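# Transfer 96-well plate from bench spot B1 to nest N1

## Task

Take the 96-well plate off bench spot B1 (the left-hand spot seen from the arms' side) and place it on the raised nest N1 (the right-hand one) so it lies flat within the nest's locating features, with the clipped corner (well A1) at the nest corner labelled A1; then release it and withdraw the gripper.

## Robot and tools

Robot: two arms, left_arm and right_arm, each ending in a parallel two-finger gripper. The fingers point along the gripper's own +z axis and close along its y axis. The reported gripper position is the point midway between the finger pads, roughly 1 cm short of the fingertips. Each arm has six joints (waist, shoulder, elbow, wrist pitch, wrist yaw, wrist roll) with fixed ranges; an elbow never goes fully straight.

Frame: every position and orientation lives in one scene frame. Origin sits on the table surface midway between the arms; +z is up, +x reaches out across the table, and left_arm is on the +y side. The names left and right are labels only, not image sides. Units are metres; quaternions are written w first (qw, qx, qy, qz).

The plate has one chamfered corner marking well A1. B1 is the bench spot on the left and N1 the raised nest on the right, viewed from behind the arms.

Row layout (used by execute_actions and move): one flat list for both arms, 16 numbers: left_arm x, y, z, qw, qx, qy, qz, opening, then right_arm's same eight. Both arms must always be filled in even if only one moves. x, y, z and the quaternion are an absolute target pose for that gripper in the scene frame, not an offset. Opening runs -1 (closed) to +1 (fully open, 0.094 m). A row may append 12 values in 0 to 1: per-joint stiffness multipliers, left's six joints then right's six, in Joint positions order; they persist until changed.

execute_actions(actions): a list of actions; each action is a list of up to 15 rows, one row per control step of 1/30 s. If fewer than 15 rows are given, the last row repeats to fill 15 steps. An empty list just returns the current state and images. Each step the controller clamps the commanded pose to within 70 mm and 16 degrees of the measured one, so distant targets need several actions. Any target more than 0.6 m from a gripper's current position along any of its own axes rejects that action for both arms; if the first action fails this or any action is malformed, nothing at all runs. To hold an orientation, resend the identical quaternion every row rather than copying a drifted reading.

move(target, speed, blocking): target is one 16-number row as above (an absolute pose for each arm). Both grippers travel straight toward it and finish together, taking 0.5 to 10 s; longer paths are cut off at 10 s. speed is the top path speed in m/s, 0.002 to 0.5 (default 0.25); rotation is capped at twice that in rad/s. Openings are applied at the start. Paths ignore obstacles and the other arm. With blocking=false the call returns after 0.5 s while motion continues; until an end is reported, further moves and action rows are refused, so call wait or stop. The result adds a move: line giving the outcome (done, off_target, moving, held, fault) and any limits (paced means the pose was clipped; held means a check blocked steps and the arm may then surge faster), plus each gripper's remaining distance to its pose.

wait(seconds): 0 to 10; lets the scene run with the last commands held and returns early if a running move finishes. stop(): brakes a running move (needs stopping distance); fingers keep moving. zoom_image(camera, region): region [x0, y0, x1, y1] in pixels, at most 504 by 504, from cam_head_left, cam_head_right (672x504), cam_left_wrist or cam_right_wrist (504x504). finished_scene(scene): ends the current scene by its number; irreversible, so only call it once the plate is seated and the gripper is away.

Results: a state line left_arm: ... | right_arm: ... with each gripper's position and quaternion; Hand target lines show the pose each arm is currently driven toward; grip_measured gives finger opening on the command scale (last Joint positions value is metres); action calls also list per-step positions, with HELD marking steps that were held back. A pose unreachable line means the clearance check altered or blocked that arm's command. FAULT lines mean an arm stopped; MOTOR HOT appears from 85 °C, and at 100 °C that arm and gripper go limp and drop what they hold.

Practical notes: arms often finish a centimetre or more short, usually low; reported positions get less accurate at long reach; tiny commands of a few mm may do nothing. To grip, command an opening about 0.03 below grip_measured (less for a lighter hold); forces top out near 50 to 62 N per pad. An arm that should stay put must receive its full last pose and desired opening on every call. Camera calibration is given but may be off by a couple of degrees and millimetres.

Avoid: dropping the plate from any real height (a few millimetres while placing is fine), fast contacts or targets pushed deep past a surface, arms colliding or pressing on each other, and knocking anything off the table. Loose items may occasionally get nudged by outside pushes.

Each tool is called after "Call:" by a JSON object that holds its "fn" and its "kwargs".

## Session

Call:
{"fn": "execute_actions", "kwargs": {"actions": []}}

Scene clock: 0.00 s.
left_arm: end_effector_position=(+0.3219, +0.7176, +0.3485) grip_measured=+1.000 end_effector_quat_wxyz=(-0.506, +0.590, -0.562, -0.282) | right_arm: end_effector_position=(+0.4293, +0.1323, +0.1350) grip_measured=+1.000 end_effector_quat_wxyz=(-0.388, +0.331, +0.805, +0.304)
Joint positions: left_arm=[ 0.876  1.141  0.961 -0.23  -0.601 -0.543  0.094] | right_arm=[ 0.72   1.995  1.59  -1.068 -1.028  1.41   0.094]
Joint velocities: left_arm=[ 0.005 -0.005  0.002 -0.002 -0.095  0.022  0.   ] | right_arm=[ 0.005  0.005  0.017  0.007 -0.066 -0.11   0.   ]
Hand target (left_arm): +0.325, +0.720, +0.362; -0.516, +0.589, -0.555, -0.281
Hand target (right_arm): +0.436, +0.137, +0.151; -0.379, +0.322, +0.808, +0.318
Joint stiffness scale: left_arm=[1. 1. 1. 1. 1. 1.] | right_arm=[1. 1. 1. 1. 1. 1.]

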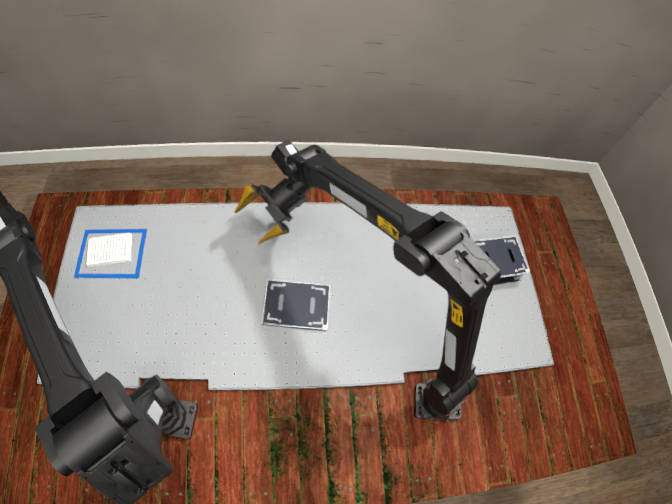

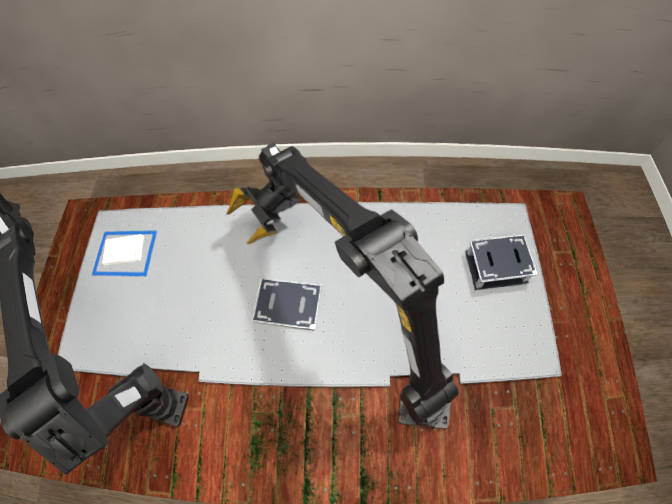

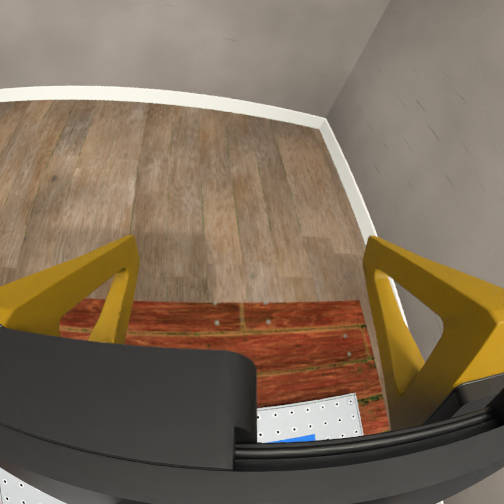

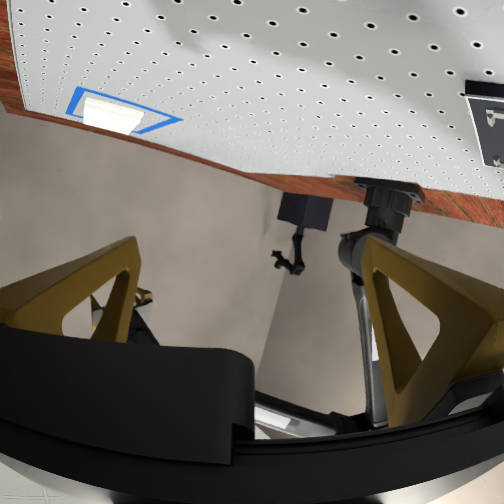

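Call:
{"fn": "zoom_image", "kwargs": {"camera": "cam_head_left", "region": [60, 210, 180, 300]}}

Call:
{"fn": "zoom_image", "kwargs": {"camera": "cam_head_right", "region": [450, 220, 570, 310]}}

Call:
{"fn": "zoom_image", "kwargs": {"camera": "cam_head_left", "region": [240, 260, 360, 350]}}

Region (60, 210, 180, 300) of cam_head_left's 672x504 image, scaled by 4.200, with more detail than that image has; it fills the top 378 rows of this view, and the rest is white.

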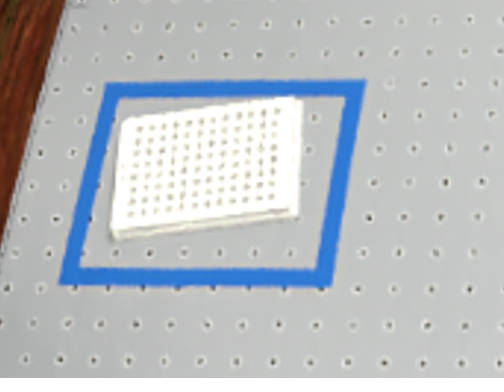

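Region (450, 220, 570, 310) of cam_head_right's 672x504 image, scaled by 4.200, with more detail than that image has; it fills the top 378 rows of this view, and the rest is white.

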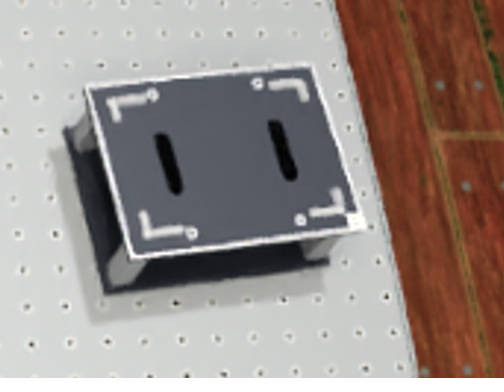

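Region (240, 260, 360, 350) of cam_head_left's 672x504 image, scaled by 4.200, with more detail than that image has; it fills the top 378 rows of this view, and the rest is white.

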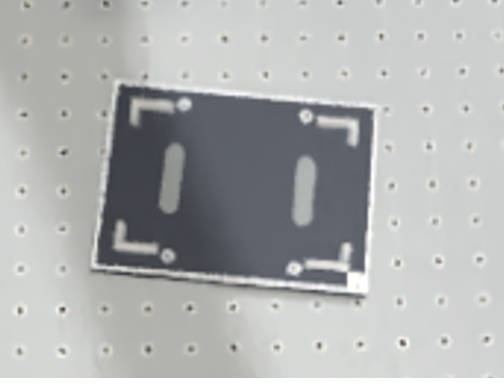

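Call:
{"fn": "move", "kwargs": {"target": [0.44,0.557,0.2,0,-0.766,0.643,0,1, 0.3,-0.25,0.25,0,-0.087,0.996,0,1]}}

Scene clock: 18.30 s.
left_arm: end_effector_position=(+0.4223, +0.5529, +0.1889) grip_measured=+1.000 end_effector_quat_wxyz=(+0.007, +0.763, -0.647, -0.004) | right_arm: end_effector_position=(+0.2998, -0.2472, +0.2552) grip_measured=+1.000 end_effector_quat_wxyz=(-0.007, -0.087, +0.996, +0.001)
Joint positions: left_arm=[ 0.68   1.63   1.446 -1.402 -0.002 -1.255  0.094] | right_arm=[ 0.385  1.152  1.144 -1.576 -0.004  0.066  0.094]
Joint velocities: left_arm=[-0.015 -0.005 -0.012 -0.002  0.007  0.081  0.   ] | right_arm=[-0.005 -0.015  0.012  0.002 -0.022 -0.051  0.   ]
Hand target (left_arm): +0.437, +0.554, +0.199; -0.002, +0.764, -0.645, +0.002
Hand target (right_arm): +0.301, -0.250, +0.256; -0.005, -0.088, +0.996, +0.002
Off the commanded pose (left_arm): 0.021 m, 1 deg.
Off the commanded pose (right_arm): 0.006 m, 1 deg.
Joint stiffness scale: left_arm=[1. 1. 1. 1. 1. 1.] | right_arm=[1. 1. 1. 1. 1. 1.]
move: off_target (left_arm)
camera_calibration (this result's frames):
cam_left_wrist: T_world_to_cam=[[0.98631, 0.164063, -0.016638, -0.503308], [0.142849, -0.799626, 0.58326, 0.278493], [0.0823872, -0.577652, -0.812115, 0.563789], [0, 0, 0, 1]] pos_world=[0.410186, 0.630938, 0.287054]
cam_right_wrist: T_world_to_cam=[[0.177108, -0.984173, -0.00593683, -0.290825], [-0.79217, -0.146131, 0.592547, 0.0552341], [-0.584037, -0.100242, -0.805514, 0.480197], [0, 0, 0, 1]] pos_world=[0.375715, -0.230015, 0.35235]

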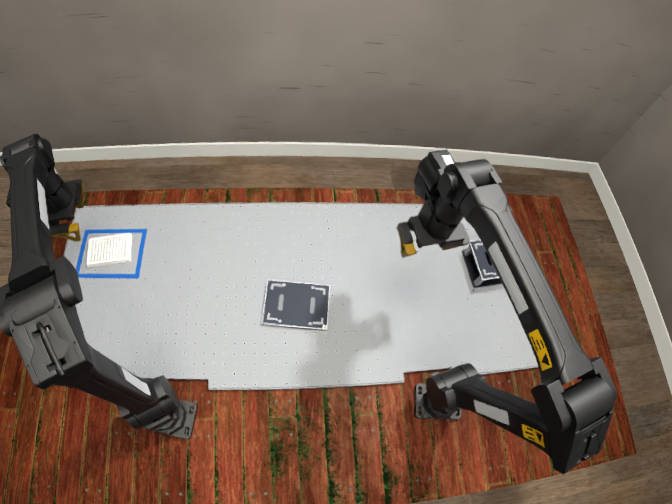

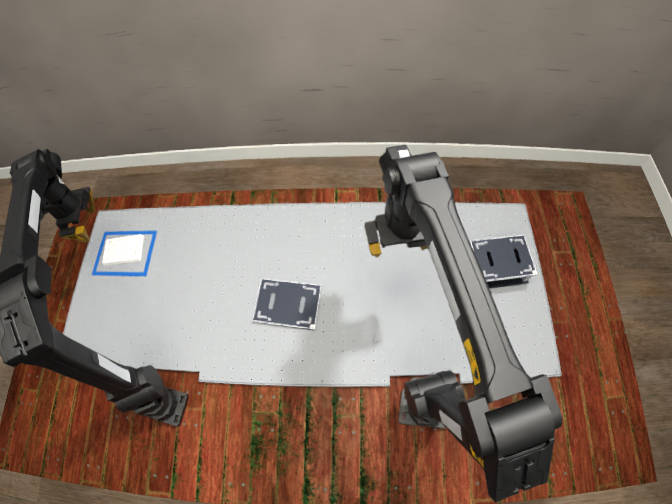

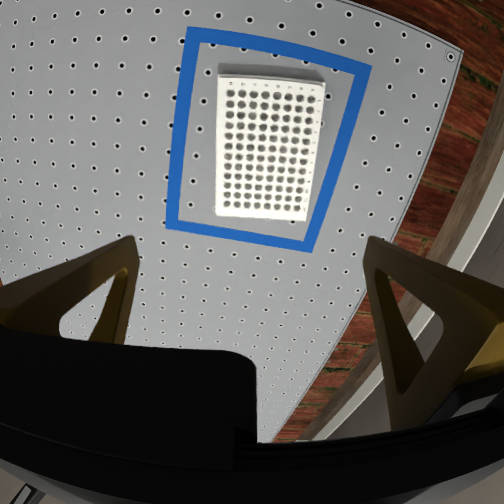

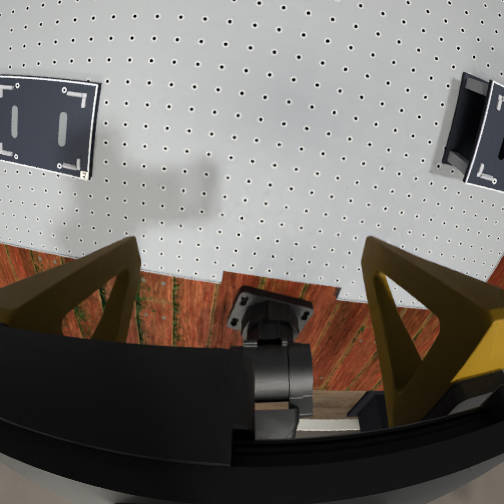

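Call:
{"fn": "zoom_image", "kwargs": {"camera": "cam_left_wrist", "region": [170, 50, 370, 250]}}

Region (170, 50, 370, 250) of cam_left_wrist's 504x504 image, scaled by 2.520, with more detail than that image has.

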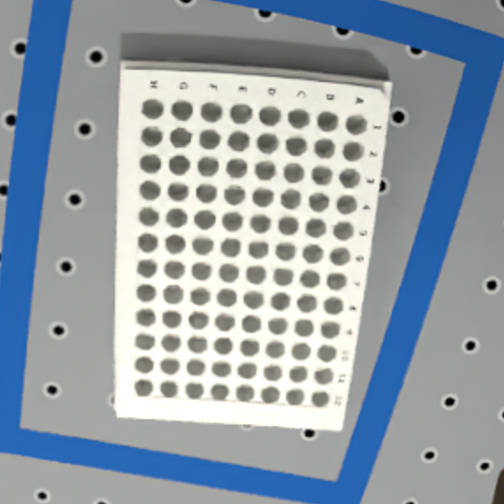

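Call:
{"fn": "move", "kwargs": {"target": [0.44,0.54,0.075,0,-0.749,0.663,0,1, 0.3,-0.25,0.25,0,-0.087,0.996,0,1], "speed": 0.15}}

Scene clock: 28.10 s.
left_arm: end_effector_position=(+0.4356, +0.5431, +0.0823) grip_measured=+1.000 end_effector_quat_wxyz=(-0.003, +0.753, -0.658, -0.000) | right_arm: end_effector_position=(+0.2979, -0.2480, +0.2470) grip_measured=+1.000 end_effector_quat_wxyz=(-0.010, -0.088, +0.996, -0.001)
Joint positions: left_arm=[ 0.649  1.723  1.272 -1.116 -0.002 -1.255  0.094] | right_arm=[ 0.385  1.152  1.122 -1.562 -0.002  0.063  0.094]
Joint velocities: left_arm=[-0.005 -0.005  0.027 -0.007 -0.022  0.051  0.   ] | right_arm=[-0.005  0.005 -0.002 -0.002  0.037 -0.051  0.   ]
Hand target (left_arm): +0.439, +0.539, +0.075; -0.000, +0.749, -0.663, -0.000
Hand target (right_arm): +0.300, -0.250, +0.250; +0.000, -0.087, +0.996, -0.000
Off the commanded pose (left_arm): 0.009 m, 1 deg.
Off the commanded pose (right_arm): 0.004 m, 1 deg.
Joint stiffness scale: left_arm=[1. 1. 1. 1. 1. 1.] | right_arm=[1. 1. 1. 1. 1. 1.]
move: done
camera_calibration (this result's frames):
cam_left_wrist: T_world_to_cam=[[0.990883, 0.134709, 0.00222301, -0.504209], [0.108622, -0.808534, 0.578337, 0.351152], [0.0797047, -0.572823, -0.815795, 0.469279], [0, 0, 0, 1]] pos_world=[0.424065, 0.620654, 0.180873]
cam_right_wrist: T_world_to_cam=[[0.179734, -0.983709, -0.00361934, -0.292565], [-0.787629, -0.146111, 0.598575, 0.0555946], [-0.589352, -0.104734, -0.801059, 0.471834], [0, 0, 0, 1]] pos_world=[0.374448, -0.230259, 0.34363]

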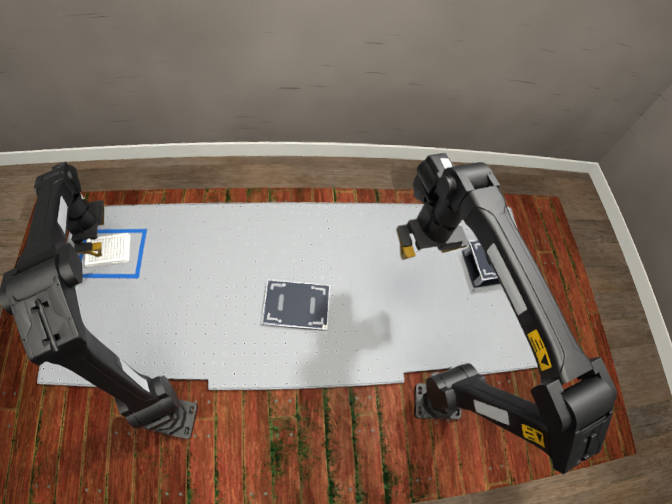

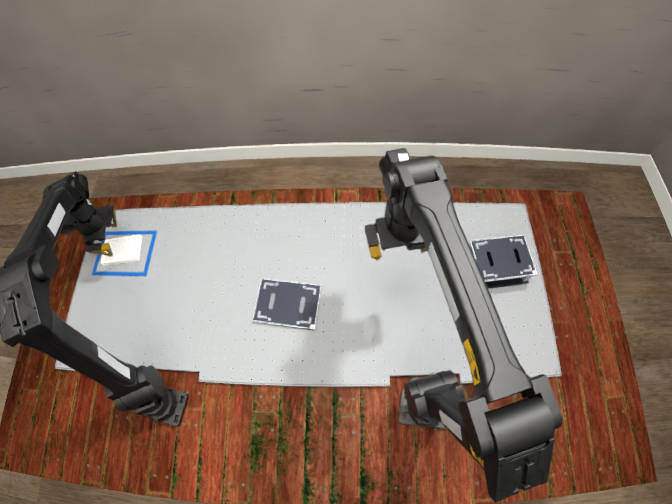

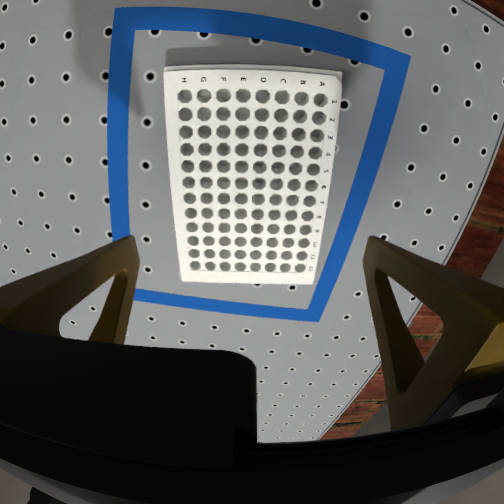

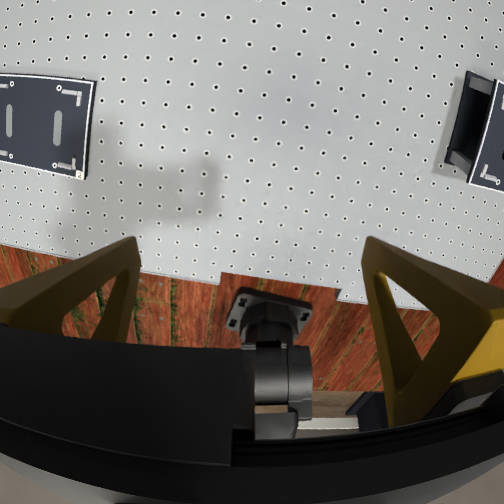

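Call:
{"fn": "move", "kwargs": {"target": [0.438,0.54,0.035,0,-0.743,0.669,0,1, 0.3,-0.25,0.25,0,-0.087,0.996,0,1], "speed": 0.08}}

Scene clock: 31.43 s.
left_arm: end_effector_position=(+0.4362, +0.5434, +0.0453) grip_measured=+1.000 end_effector_quat_wxyz=(-0.005, +0.750, -0.661, +0.001) | right_arm: end_effector_position=(+0.2979, -0.2480, +0.2470) grip_measured=+1.000 end_effector_quat_wxyz=(-0.010, -0.088, +0.996, -0.001)
Joint positions: left_arm=[ 0.649  1.767  1.224 -1.017 -0.002 -1.247  0.094] | right_arm=[ 0.385  1.152  1.122 -1.562 -0.002  0.063  0.094]
Joint velocities: left_arm=[ 0.005 -0.005 -0.002 -0.007  0.037 -0.022  0.   ] | right_arm=[-0.005 -0.024  0.032 -0.007 -0.037 -0.037  0.   ]
Hand target (left_arm): +0.437, +0.540, +0.035; +0.000, +0.743, -0.669, -0.000
Hand target (right_arm): +0.300, -0.250, +0.250; -0.000, -0.087, +0.996, -0.000
Off the commanded pose (left_arm): 0.011 m, 1 deg.
Off the commanded pose (right_arm): 0.004 m, 1 deg.
Joint stiffness scale: left_arm=[1. 1. 1. 1. 1. 1.] | right_arm=[1. 1. 1. 1. 1. 1.]
move: off_target (left_arm)
camera_calibration (this result's frames):
cam_left_wrist: T_world_to_cam=[[0.991854, 0.127132, 0.00798568, -0.501265], [0.0992928, -0.810886, 0.576719, 0.378106], [0.0797949, -0.571228, -0.816903, 0.438369], [0, 0, 0, 1]] pos_world=[0.424659, 0.620736, 0.144047]
cam_right_wrist: T_world_to_cam=[[0.179734, -0.983709, -0.00361934, -0.292565], [-0.787629, -0.146111, 0.598575, 0.0555946], [-0.589352, -0.104734, -0.801059, 0.471834], [0, 0, 0, 1]] pos_world=[0.374448, -0.230259, 0.34363]

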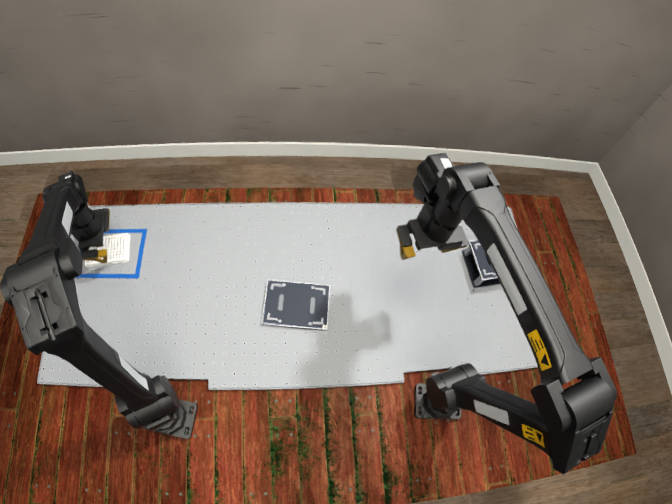

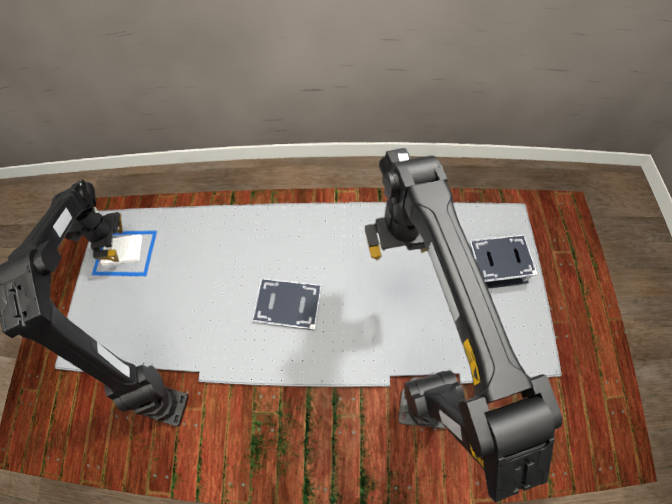

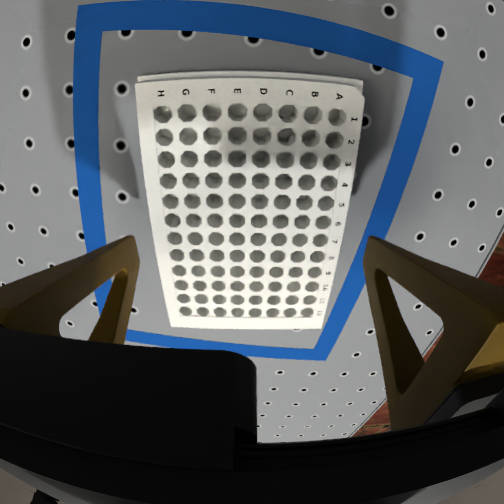

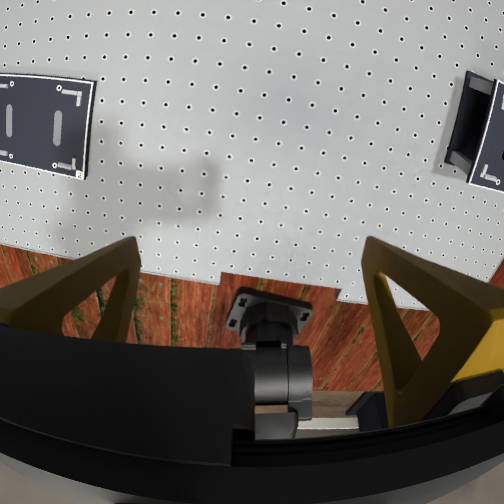

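Call:
{"fn": "move", "kwargs": {"target": [0.433,0.54,0.012,0,-0.743,0.669,0,1, 0.3,-0.25,0.25,0,-0.087,0.996,0,1], "speed": 0.04}}

Scene clock: 34.60 s.
left_arm: end_effector_position=(+0.4338, +0.5423, +0.0247) grip_measured=+1.000 end_effector_quat_wxyz=(-0.008, +0.749, -0.663, +0.002) | right_arm: end_effector_position=(+0.2979, -0.2480, +0.2470) grip_measured=+1.000 end_effector_quat_wxyz=(-0.010, -0.088, +0.996, -0.001)
Joint positions: left_arm=[ 0.649  1.788  1.189 -0.956 -0.002 -1.243  0.094] | right_arm=[ 0.385  1.152  1.122 -1.562 -0.002  0.063  0.094]
Joint velocities: left_arm=[-0.005  0.005 -0.007  0.002  0.037  0.022  0.   ] | right_arm=[-0.005  0.005  0.012 -0.002 -0.081  0.007  0.   ]
Hand target (left_arm): +0.432, +0.540, +0.012; -0.000, +0.743, -0.669, +0.000
Hand target (right_arm): +0.300, -0.250, +0.250; -0.000, -0.087, +0.996, -0.000
Off the commanded pose (left_arm): 0.013 m, 1 deg.
Off the commanded pose (right_arm): 0.004 m, 1 deg.
Joint stiffness scale: left_arm=[1. 1. 1. 1. 1. 1.] | right_arm=[1. 1. 1. 1. 1. 1.]
move: off_target (left_arm)
camera_calibration (this result's frames):
cam_left_wrist: T_world_to_cam=[[0.992319, 0.12294, 0.0137436, -0.496682], [0.0927401, -0.812844, 0.575051, 0.393213], [0.0818681, -0.569359, -0.818002, 0.419232], [0, 0, 0, 1]] pos_world=[0.422078, 0.619377, 0.123642]
cam_right_wrist: T_world_to_cam=[[0.179734, -0.983709, -0.00361934, -0.292565], [-0.787629, -0.146111, 0.598575, 0.0555946], [-0.589352, -0.104734, -0.801059, 0.471834], [0, 0, 0, 1]] pos_world=[0.374448, -0.230259, 0.34363]

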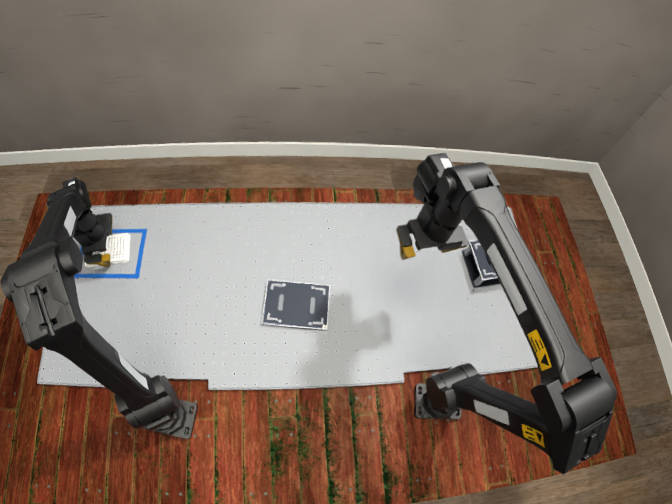

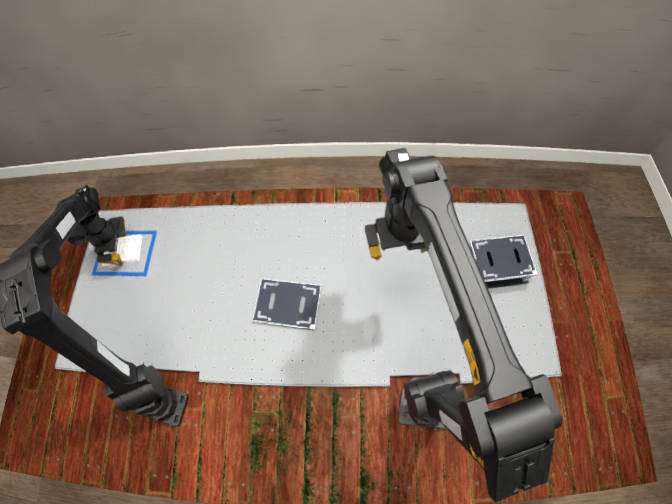

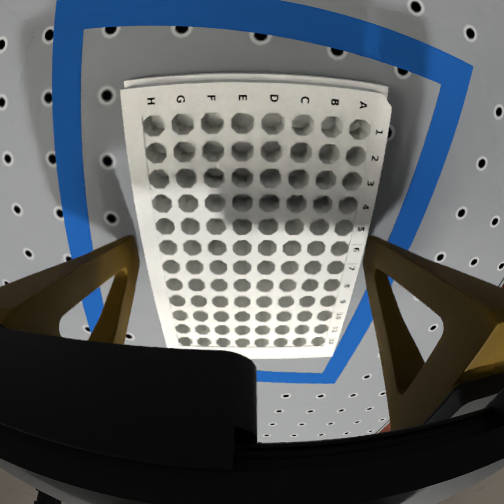

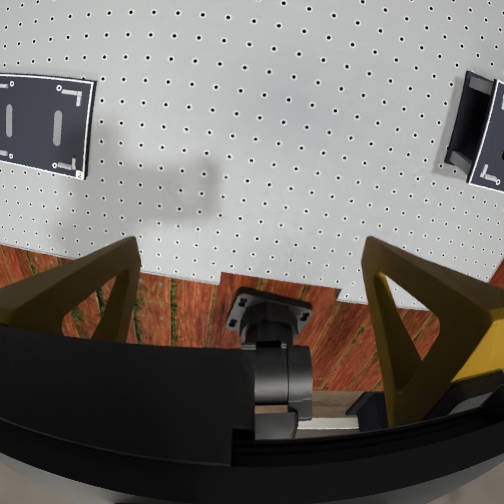

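Looks centred, perhaps slightly close to the right finger.

Call:
{"fn": "move", "kwargs": {"target": [0.435,0.54,0.0,0,-0.743,0.669,0,1, 0.3,-0.25,0.25,0,-0.087,0.996,0,1], "speed": 0.02}}

Scene clock: 38.67 s.
left_arm: end_effector_position=(+0.4373, +0.5439, +0.0216) grip_measured=+1.000 end_effector_quat_wxyz=(-0.014, +0.749, -0.663, +0.005) | right_arm: end_effector_position=(+0.2979, -0.2480, +0.2470) grip_measured=+1.000 end_effector_quat_wxyz=(-0.010, -0.088, +0.996, -0.001)
Joint positions: left_arm=[ 0.649  1.794  1.189 -0.937 -0.002 -1.243  0.094] | right_arm=[ 0.385  1.152  1.122 -1.562 -0.002  0.063  0.094]
Joint velocities: left_arm=[-0.024  0.005 -0.002 -0.007  0.007  0.051  0.   ] | right_arm=[ 0.005 -0.015 -0.012  0.007  0.066 -0.037  0.   ]
Hand target (left_arm): +0.434, +0.540, +0.001; +0.000, +0.743, -0.669, +0.000
Hand target (right_arm): +0.300, -0.250, +0.250; -0.000, -0.087, +0.996, -0.000
Off the commanded pose (left_arm): 0.022 m, 2 deg.
Off the commanded pose (right_arm): 0.004 m, 1 deg.
Joint stiffness scale: left_arm=[1. 1. 1. 1. 1. 1.] | right_arm=[1. 1. 1. 1. 1. 1.]
move: off_target (left_arm)
camera_calibration (this result's frames):
cam_left_wrist: T_world_to_cam=[[0.99216, 0.122462, 0.0249381, -0.500205], [0.0863251, -0.815831, 0.571811, 0.400549], [0.0903703, -0.565175, -0.820006, 0.411399], [0, 0, 0, 1]] pos_world=[0.424527, 0.620549, 0.120785]
cam_right_wrist: T_world_to_cam=[[0.179734, -0.983709, -0.00361934, -0.292565], [-0.787629, -0.146111, 0.598575, 0.0555946], [-0.589352, -0.104734, -0.801059, 0.471834], [0, 0, 0, 1]] pos_world=[0.374448, -0.230259, 0.34363]

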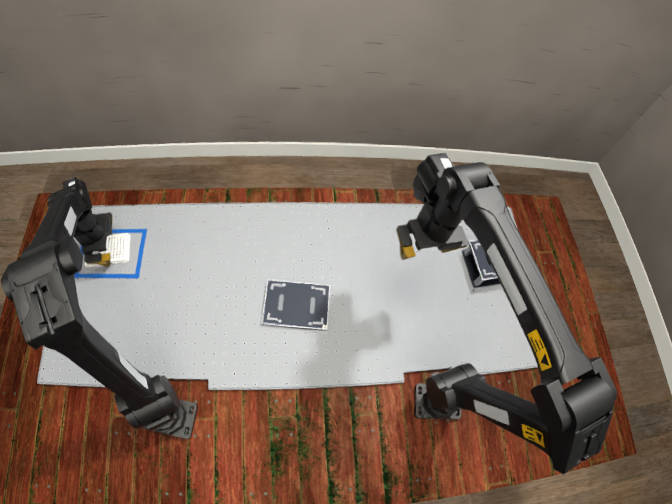

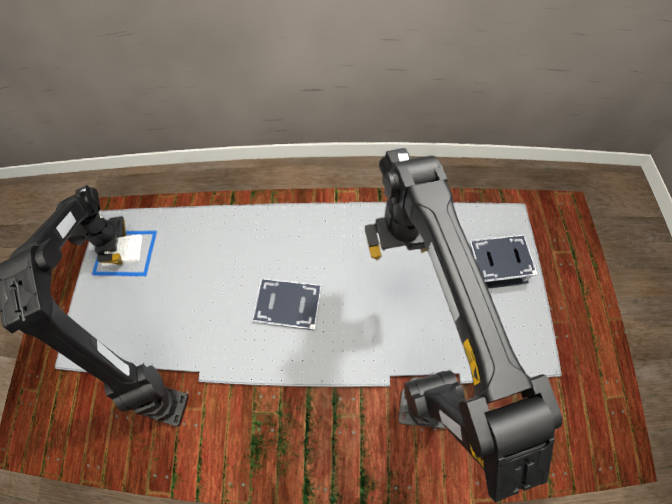

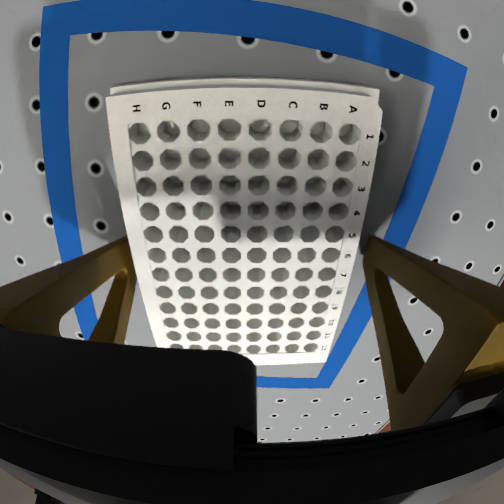

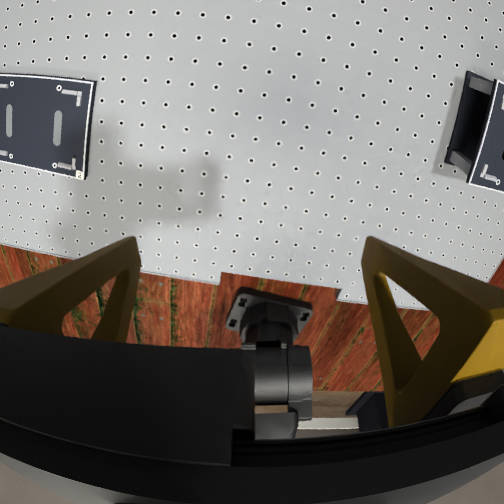

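Call:
{"fn": "move", "kwargs": {"target": [0.435,0.542,0.014,0,-0.743,0.669,0,0.77, 0.3,-0.25,0.25,0,-0.087,0.996,0,1], "speed": 0.02}}

Scene clock: 42.00 s.
left_arm: end_effector_position=(+0.4369, +0.5438, +0.0216) grip_measured=+0.784 end_effector_quat_wxyz=(-0.013, +0.748, -0.663, +0.004) | right_arm: end_effector_position=(+0.2979, -0.2480, +0.2470) grip_measured=+1.000 end_effector_quat_wxyz=(-0.010, -0.088, +0.996, -0.001)
Joint positions: left_arm=[ 0.649  1.794  1.189 -0.939 -0.003 -1.242  0.084] | right_arm=[ 0.385  1.152  1.122 -1.562 -0.002  0.063  0.094]
Joint velocities: left_arm=[-0.024 -0.005  0.002 -0.002  0.022  0.007  0.   ] | right_arm=[-0.005 -0.005 -0.007  0.007 -0.037 -0.007  0.   ]
Hand target (left_arm): +0.435, +0.542, +0.014; -0.000, +0.743, -0.669, +0.000
Hand target (right_arm): +0.300, -0.250, +0.250; -0.000, -0.087, +0.996, -0.000
Off the commanded pose (left_arm): 0.008 m, 2 deg.
Off the commanded pose (right_arm): 0.004 m, 1 deg.
Joint stiffness scale: left_arm=[1. 1. 1. 1. 1. 1.] | right_arm=[1. 1. 1. 1. 1. 1.]
move: done
camera_calibration (this result's frames):
cam_left_wrist: T_world_to_cam=[[0.992336, 0.121344, 0.0233583, -0.499263], [0.0862905, -0.815761, 0.571916, 0.400476], [0.0884535, -0.565517, -0.81998, 0.412387], [0, 0, 0, 1]] pos_world=[0.424402, 0.620488, 0.120773]
cam_right_wrist: T_world_to_cam=[[0.179734, -0.983709, -0.00361934, -0.292565], [-0.787629, -0.146111, 0.598575, 0.0555946], [-0.589352, -0.104734, -0.801059, 0.471834], [0, 0, 0, 1]] pos_world=[0.374448, -0.230259, 0.34363]

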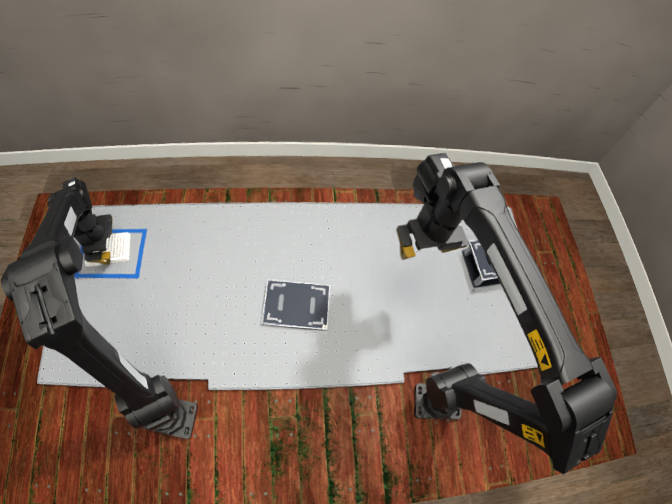

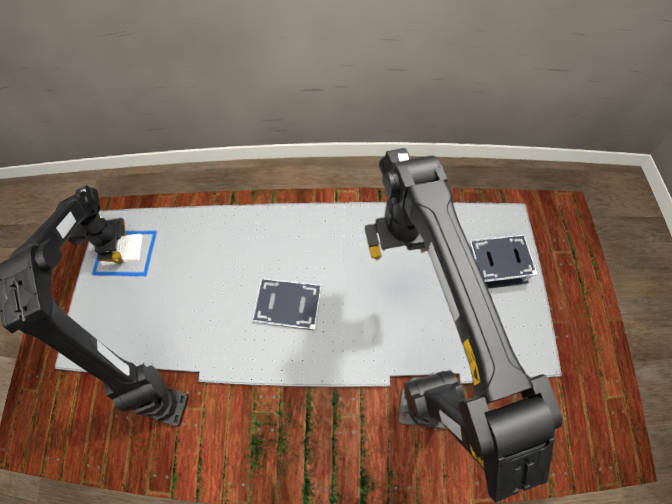

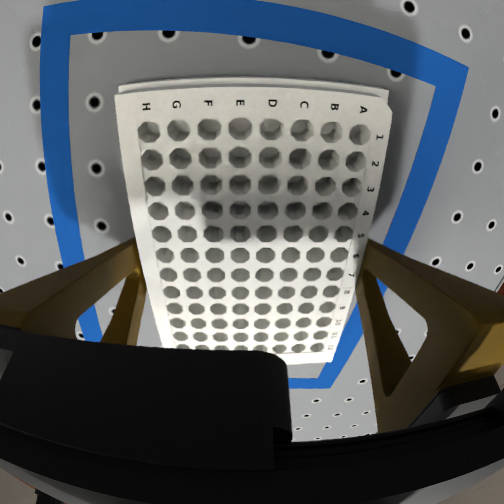

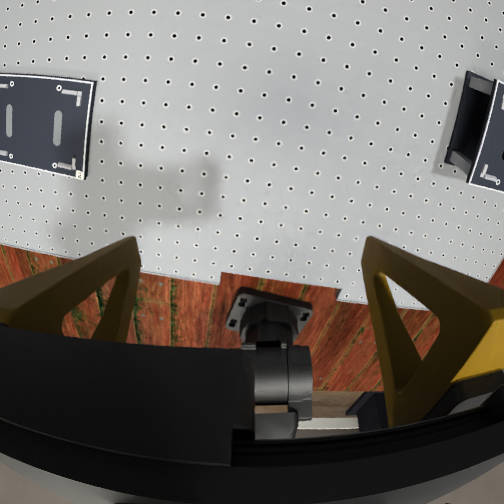

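Call:
{"fn": "move", "kwargs": {"target": [0.435,0.542,0.014,0,-0.743,0.669,0,0.745, 0.3,-0.25,0.25,0,-0.087,0.996,0,1], "speed": 0.02}}

Call:
{"fn": "move", "kwargs": {"target": [0.435,0.542,0.07,0,-0.743,0.669,0,0.745, 0.3,-0.25,0.25,0,-0.087,0.996,0,1], "speed": 0.06}}

Scene clock: 46.17 s.
left_arm: end_effector_position=(+0.4369, +0.5438, +0.0216) grip_measured=+0.769 end_effector_quat_wxyz=(-0.013, +0.748, -0.663, +0.004) | right_arm: end_effector_position=(+0.2979, -0.2480, +0.2470) grip_measured=+1.000 end_effector_quat_wxyz=(-0.010, -0.088, +0.996, -0.001)
Joint positions: left_arm=[ 0.649  1.794  1.189 -0.939 -0.003 -1.241  0.083] | right_arm=[ 0.385  1.152  1.122 -1.562 -0.002  0.063  0.094]
Joint velocities: left_arm=[-0.015 -0.005  0.012  0.012 -0.022 -0.051 -0.   ] | right_arm=[-0.005 -0.024 -0.002 -0.012  0.081 -0.037  0.   ]
Hand target (left_arm): +0.435, +0.542, +0.014; -0.000, +0.743, -0.669, +0.000
Hand target (right_arm): +0.300, -0.250, +0.250; -0.000, -0.087, +0.996, -0.000
Off the commanded pose (left_arm): 0.008 m, 2 deg.
Off the commanded pose (right_arm): 0.004 m, 1 deg.
Joint stiffness scale: left_arm=[1. 1. 1. 1. 1. 1.] | right_arm=[1. 1. 1. 1. 1. 1.]
move: done
camera_calibration (this result's frames):
cam_left_wrist: T_world_to_cam=[[0.992382, 0.120966, 0.023354, -0.499077], [0.0859824, -0.815799, 0.571908, 0.400632], [0.0882335, -0.565543, -0.819985, 0.412498], [0, 0, 0, 1]] pos_world=[0.424432, 0.620492, 0.120773]
cam_right_wrist: T_world_to_cam=[[0.179734, -0.983709, -0.00361934, -0.292565], [-0.787629, -0.146111, 0.598575, 0.0555946], [-0.589352, -0.104734, -0.801059, 0.471834], [0, 0, 0, 1]] pos_world=[0.374448, -0.230259, 0.34363]

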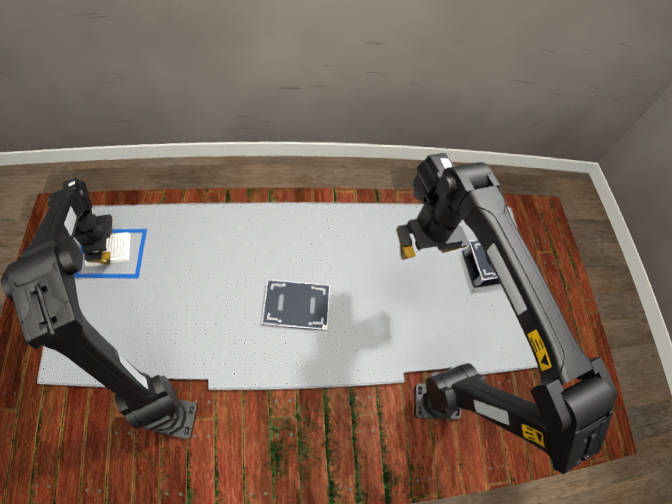

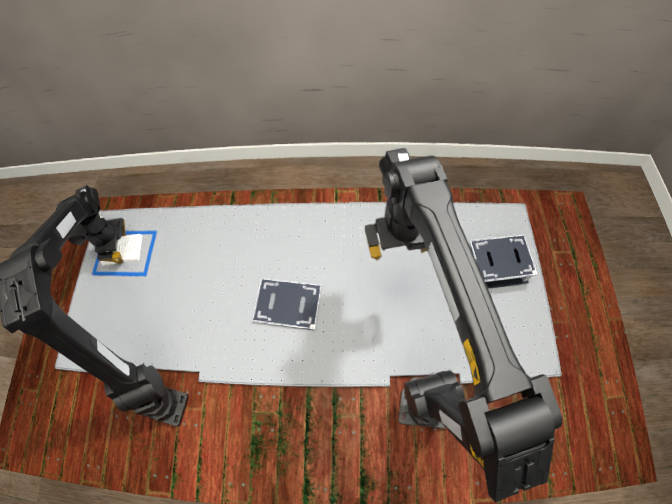

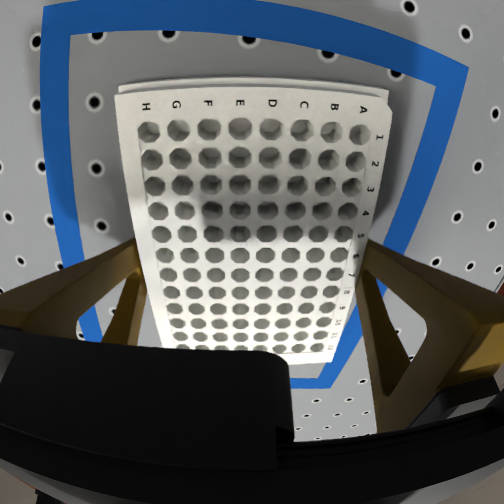

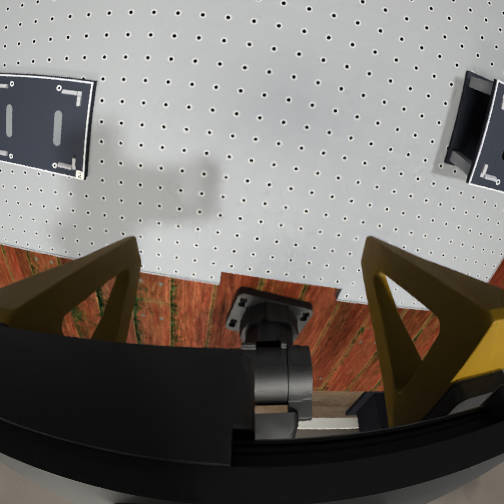

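Scene clock: 47.33 s.
left_arm: end_effector_position=(+0.4199, +0.5356, +0.0510) grip_measured=+0.769 end_effector_quat_wxyz=(+0.019, +0.748, -0.663, -0.009) | right_arm: end_effector_position=(+0.2979, -0.2480, +0.2470) grip_measured=+1.000 end_effector_quat_wxyz=(-0.010, -0.088, +0.996, -0.001)
Joint positions: left_arm=[ 0.649  1.748  1.214 -1.078 -0.003 -1.241  0.083] | right_arm=[ 0.385  1.152  1.122 -1.562 -0.002  0.063  0.094]
Joint velocities: left_arm=[ 0.005 -0.005  0.012 -0.002 -0.037 -0.022  0.001] | right_arm=[ 0.005 -0.005 -0.002  0.007  0.022 -0.037  0.   ]
Hand target (left_arm): +0.435, +0.542, +0.070; -0.000, +0.743, -0.669, +0.000
Hand target (right_arm): +0.300, -0.250, +0.250; -0.000, -0.087, +0.996, -0.000
Off the commanded pose (left_arm): 0.025 m, 3 deg.
Off the commanded pose (right_arm): 0.004 m, 1 deg.
Joint stiffness scale: left_arm=[1. 1. 1. 1. 1. 1.] | right_arm=[1. 1. 1. 1. 1. 1.]
move: off_target (left_arm)
camera_calibration (this result's frames):
cam_left_wrist: T_world_to_cam=[[0.991849, 0.120307, -0.0419834, -0.477939], [0.121803, -0.798396, 0.589685, 0.353308], [0.037424, -0.589992, -0.806541, 0.467187], [0, 0, 0, 1]] pos_world=[0.413525, 0.615216, 0.1484]
cam_right_wrist: T_world_to_cam=[[0.179734, -0.983709, -0.00361934, -0.292565], [-0.787629, -0.146111, 0.598575, 0.0555946], [-0.589352, -0.104734, -0.801059, 0.471834], [0, 0, 0, 1]] pos_world=[0.374448, -0.230259, 0.34363]

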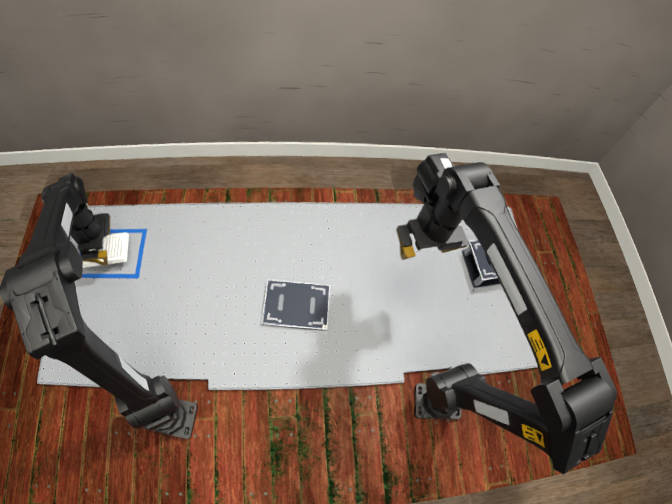

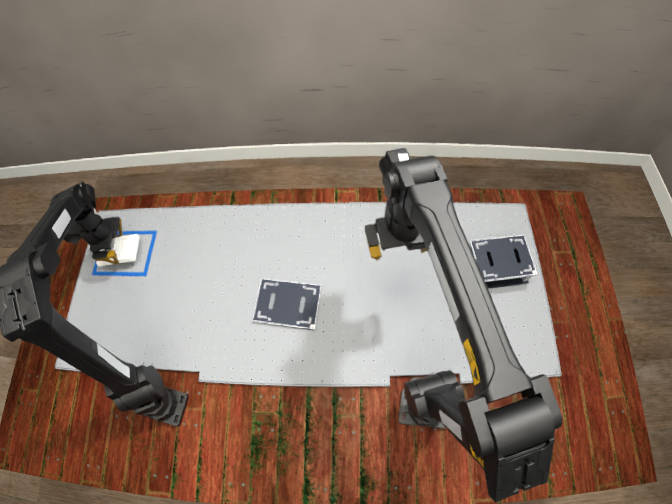

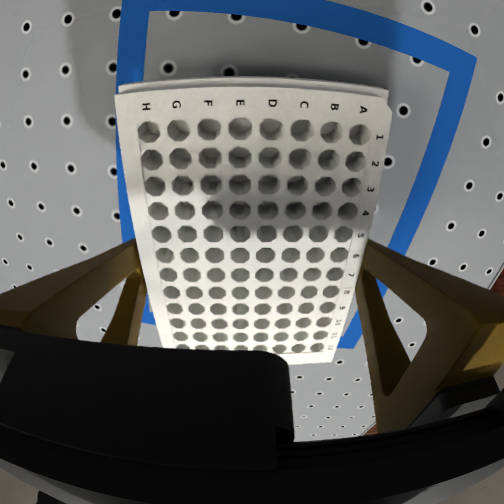

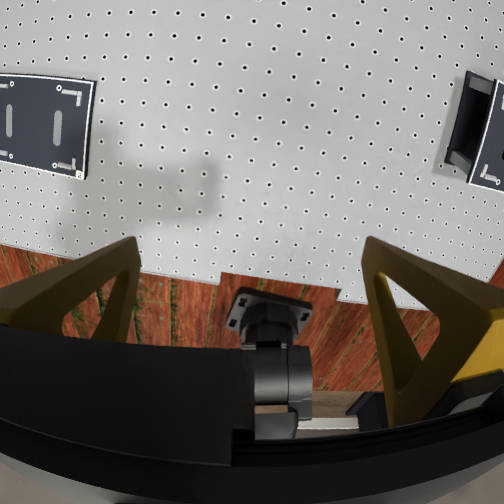

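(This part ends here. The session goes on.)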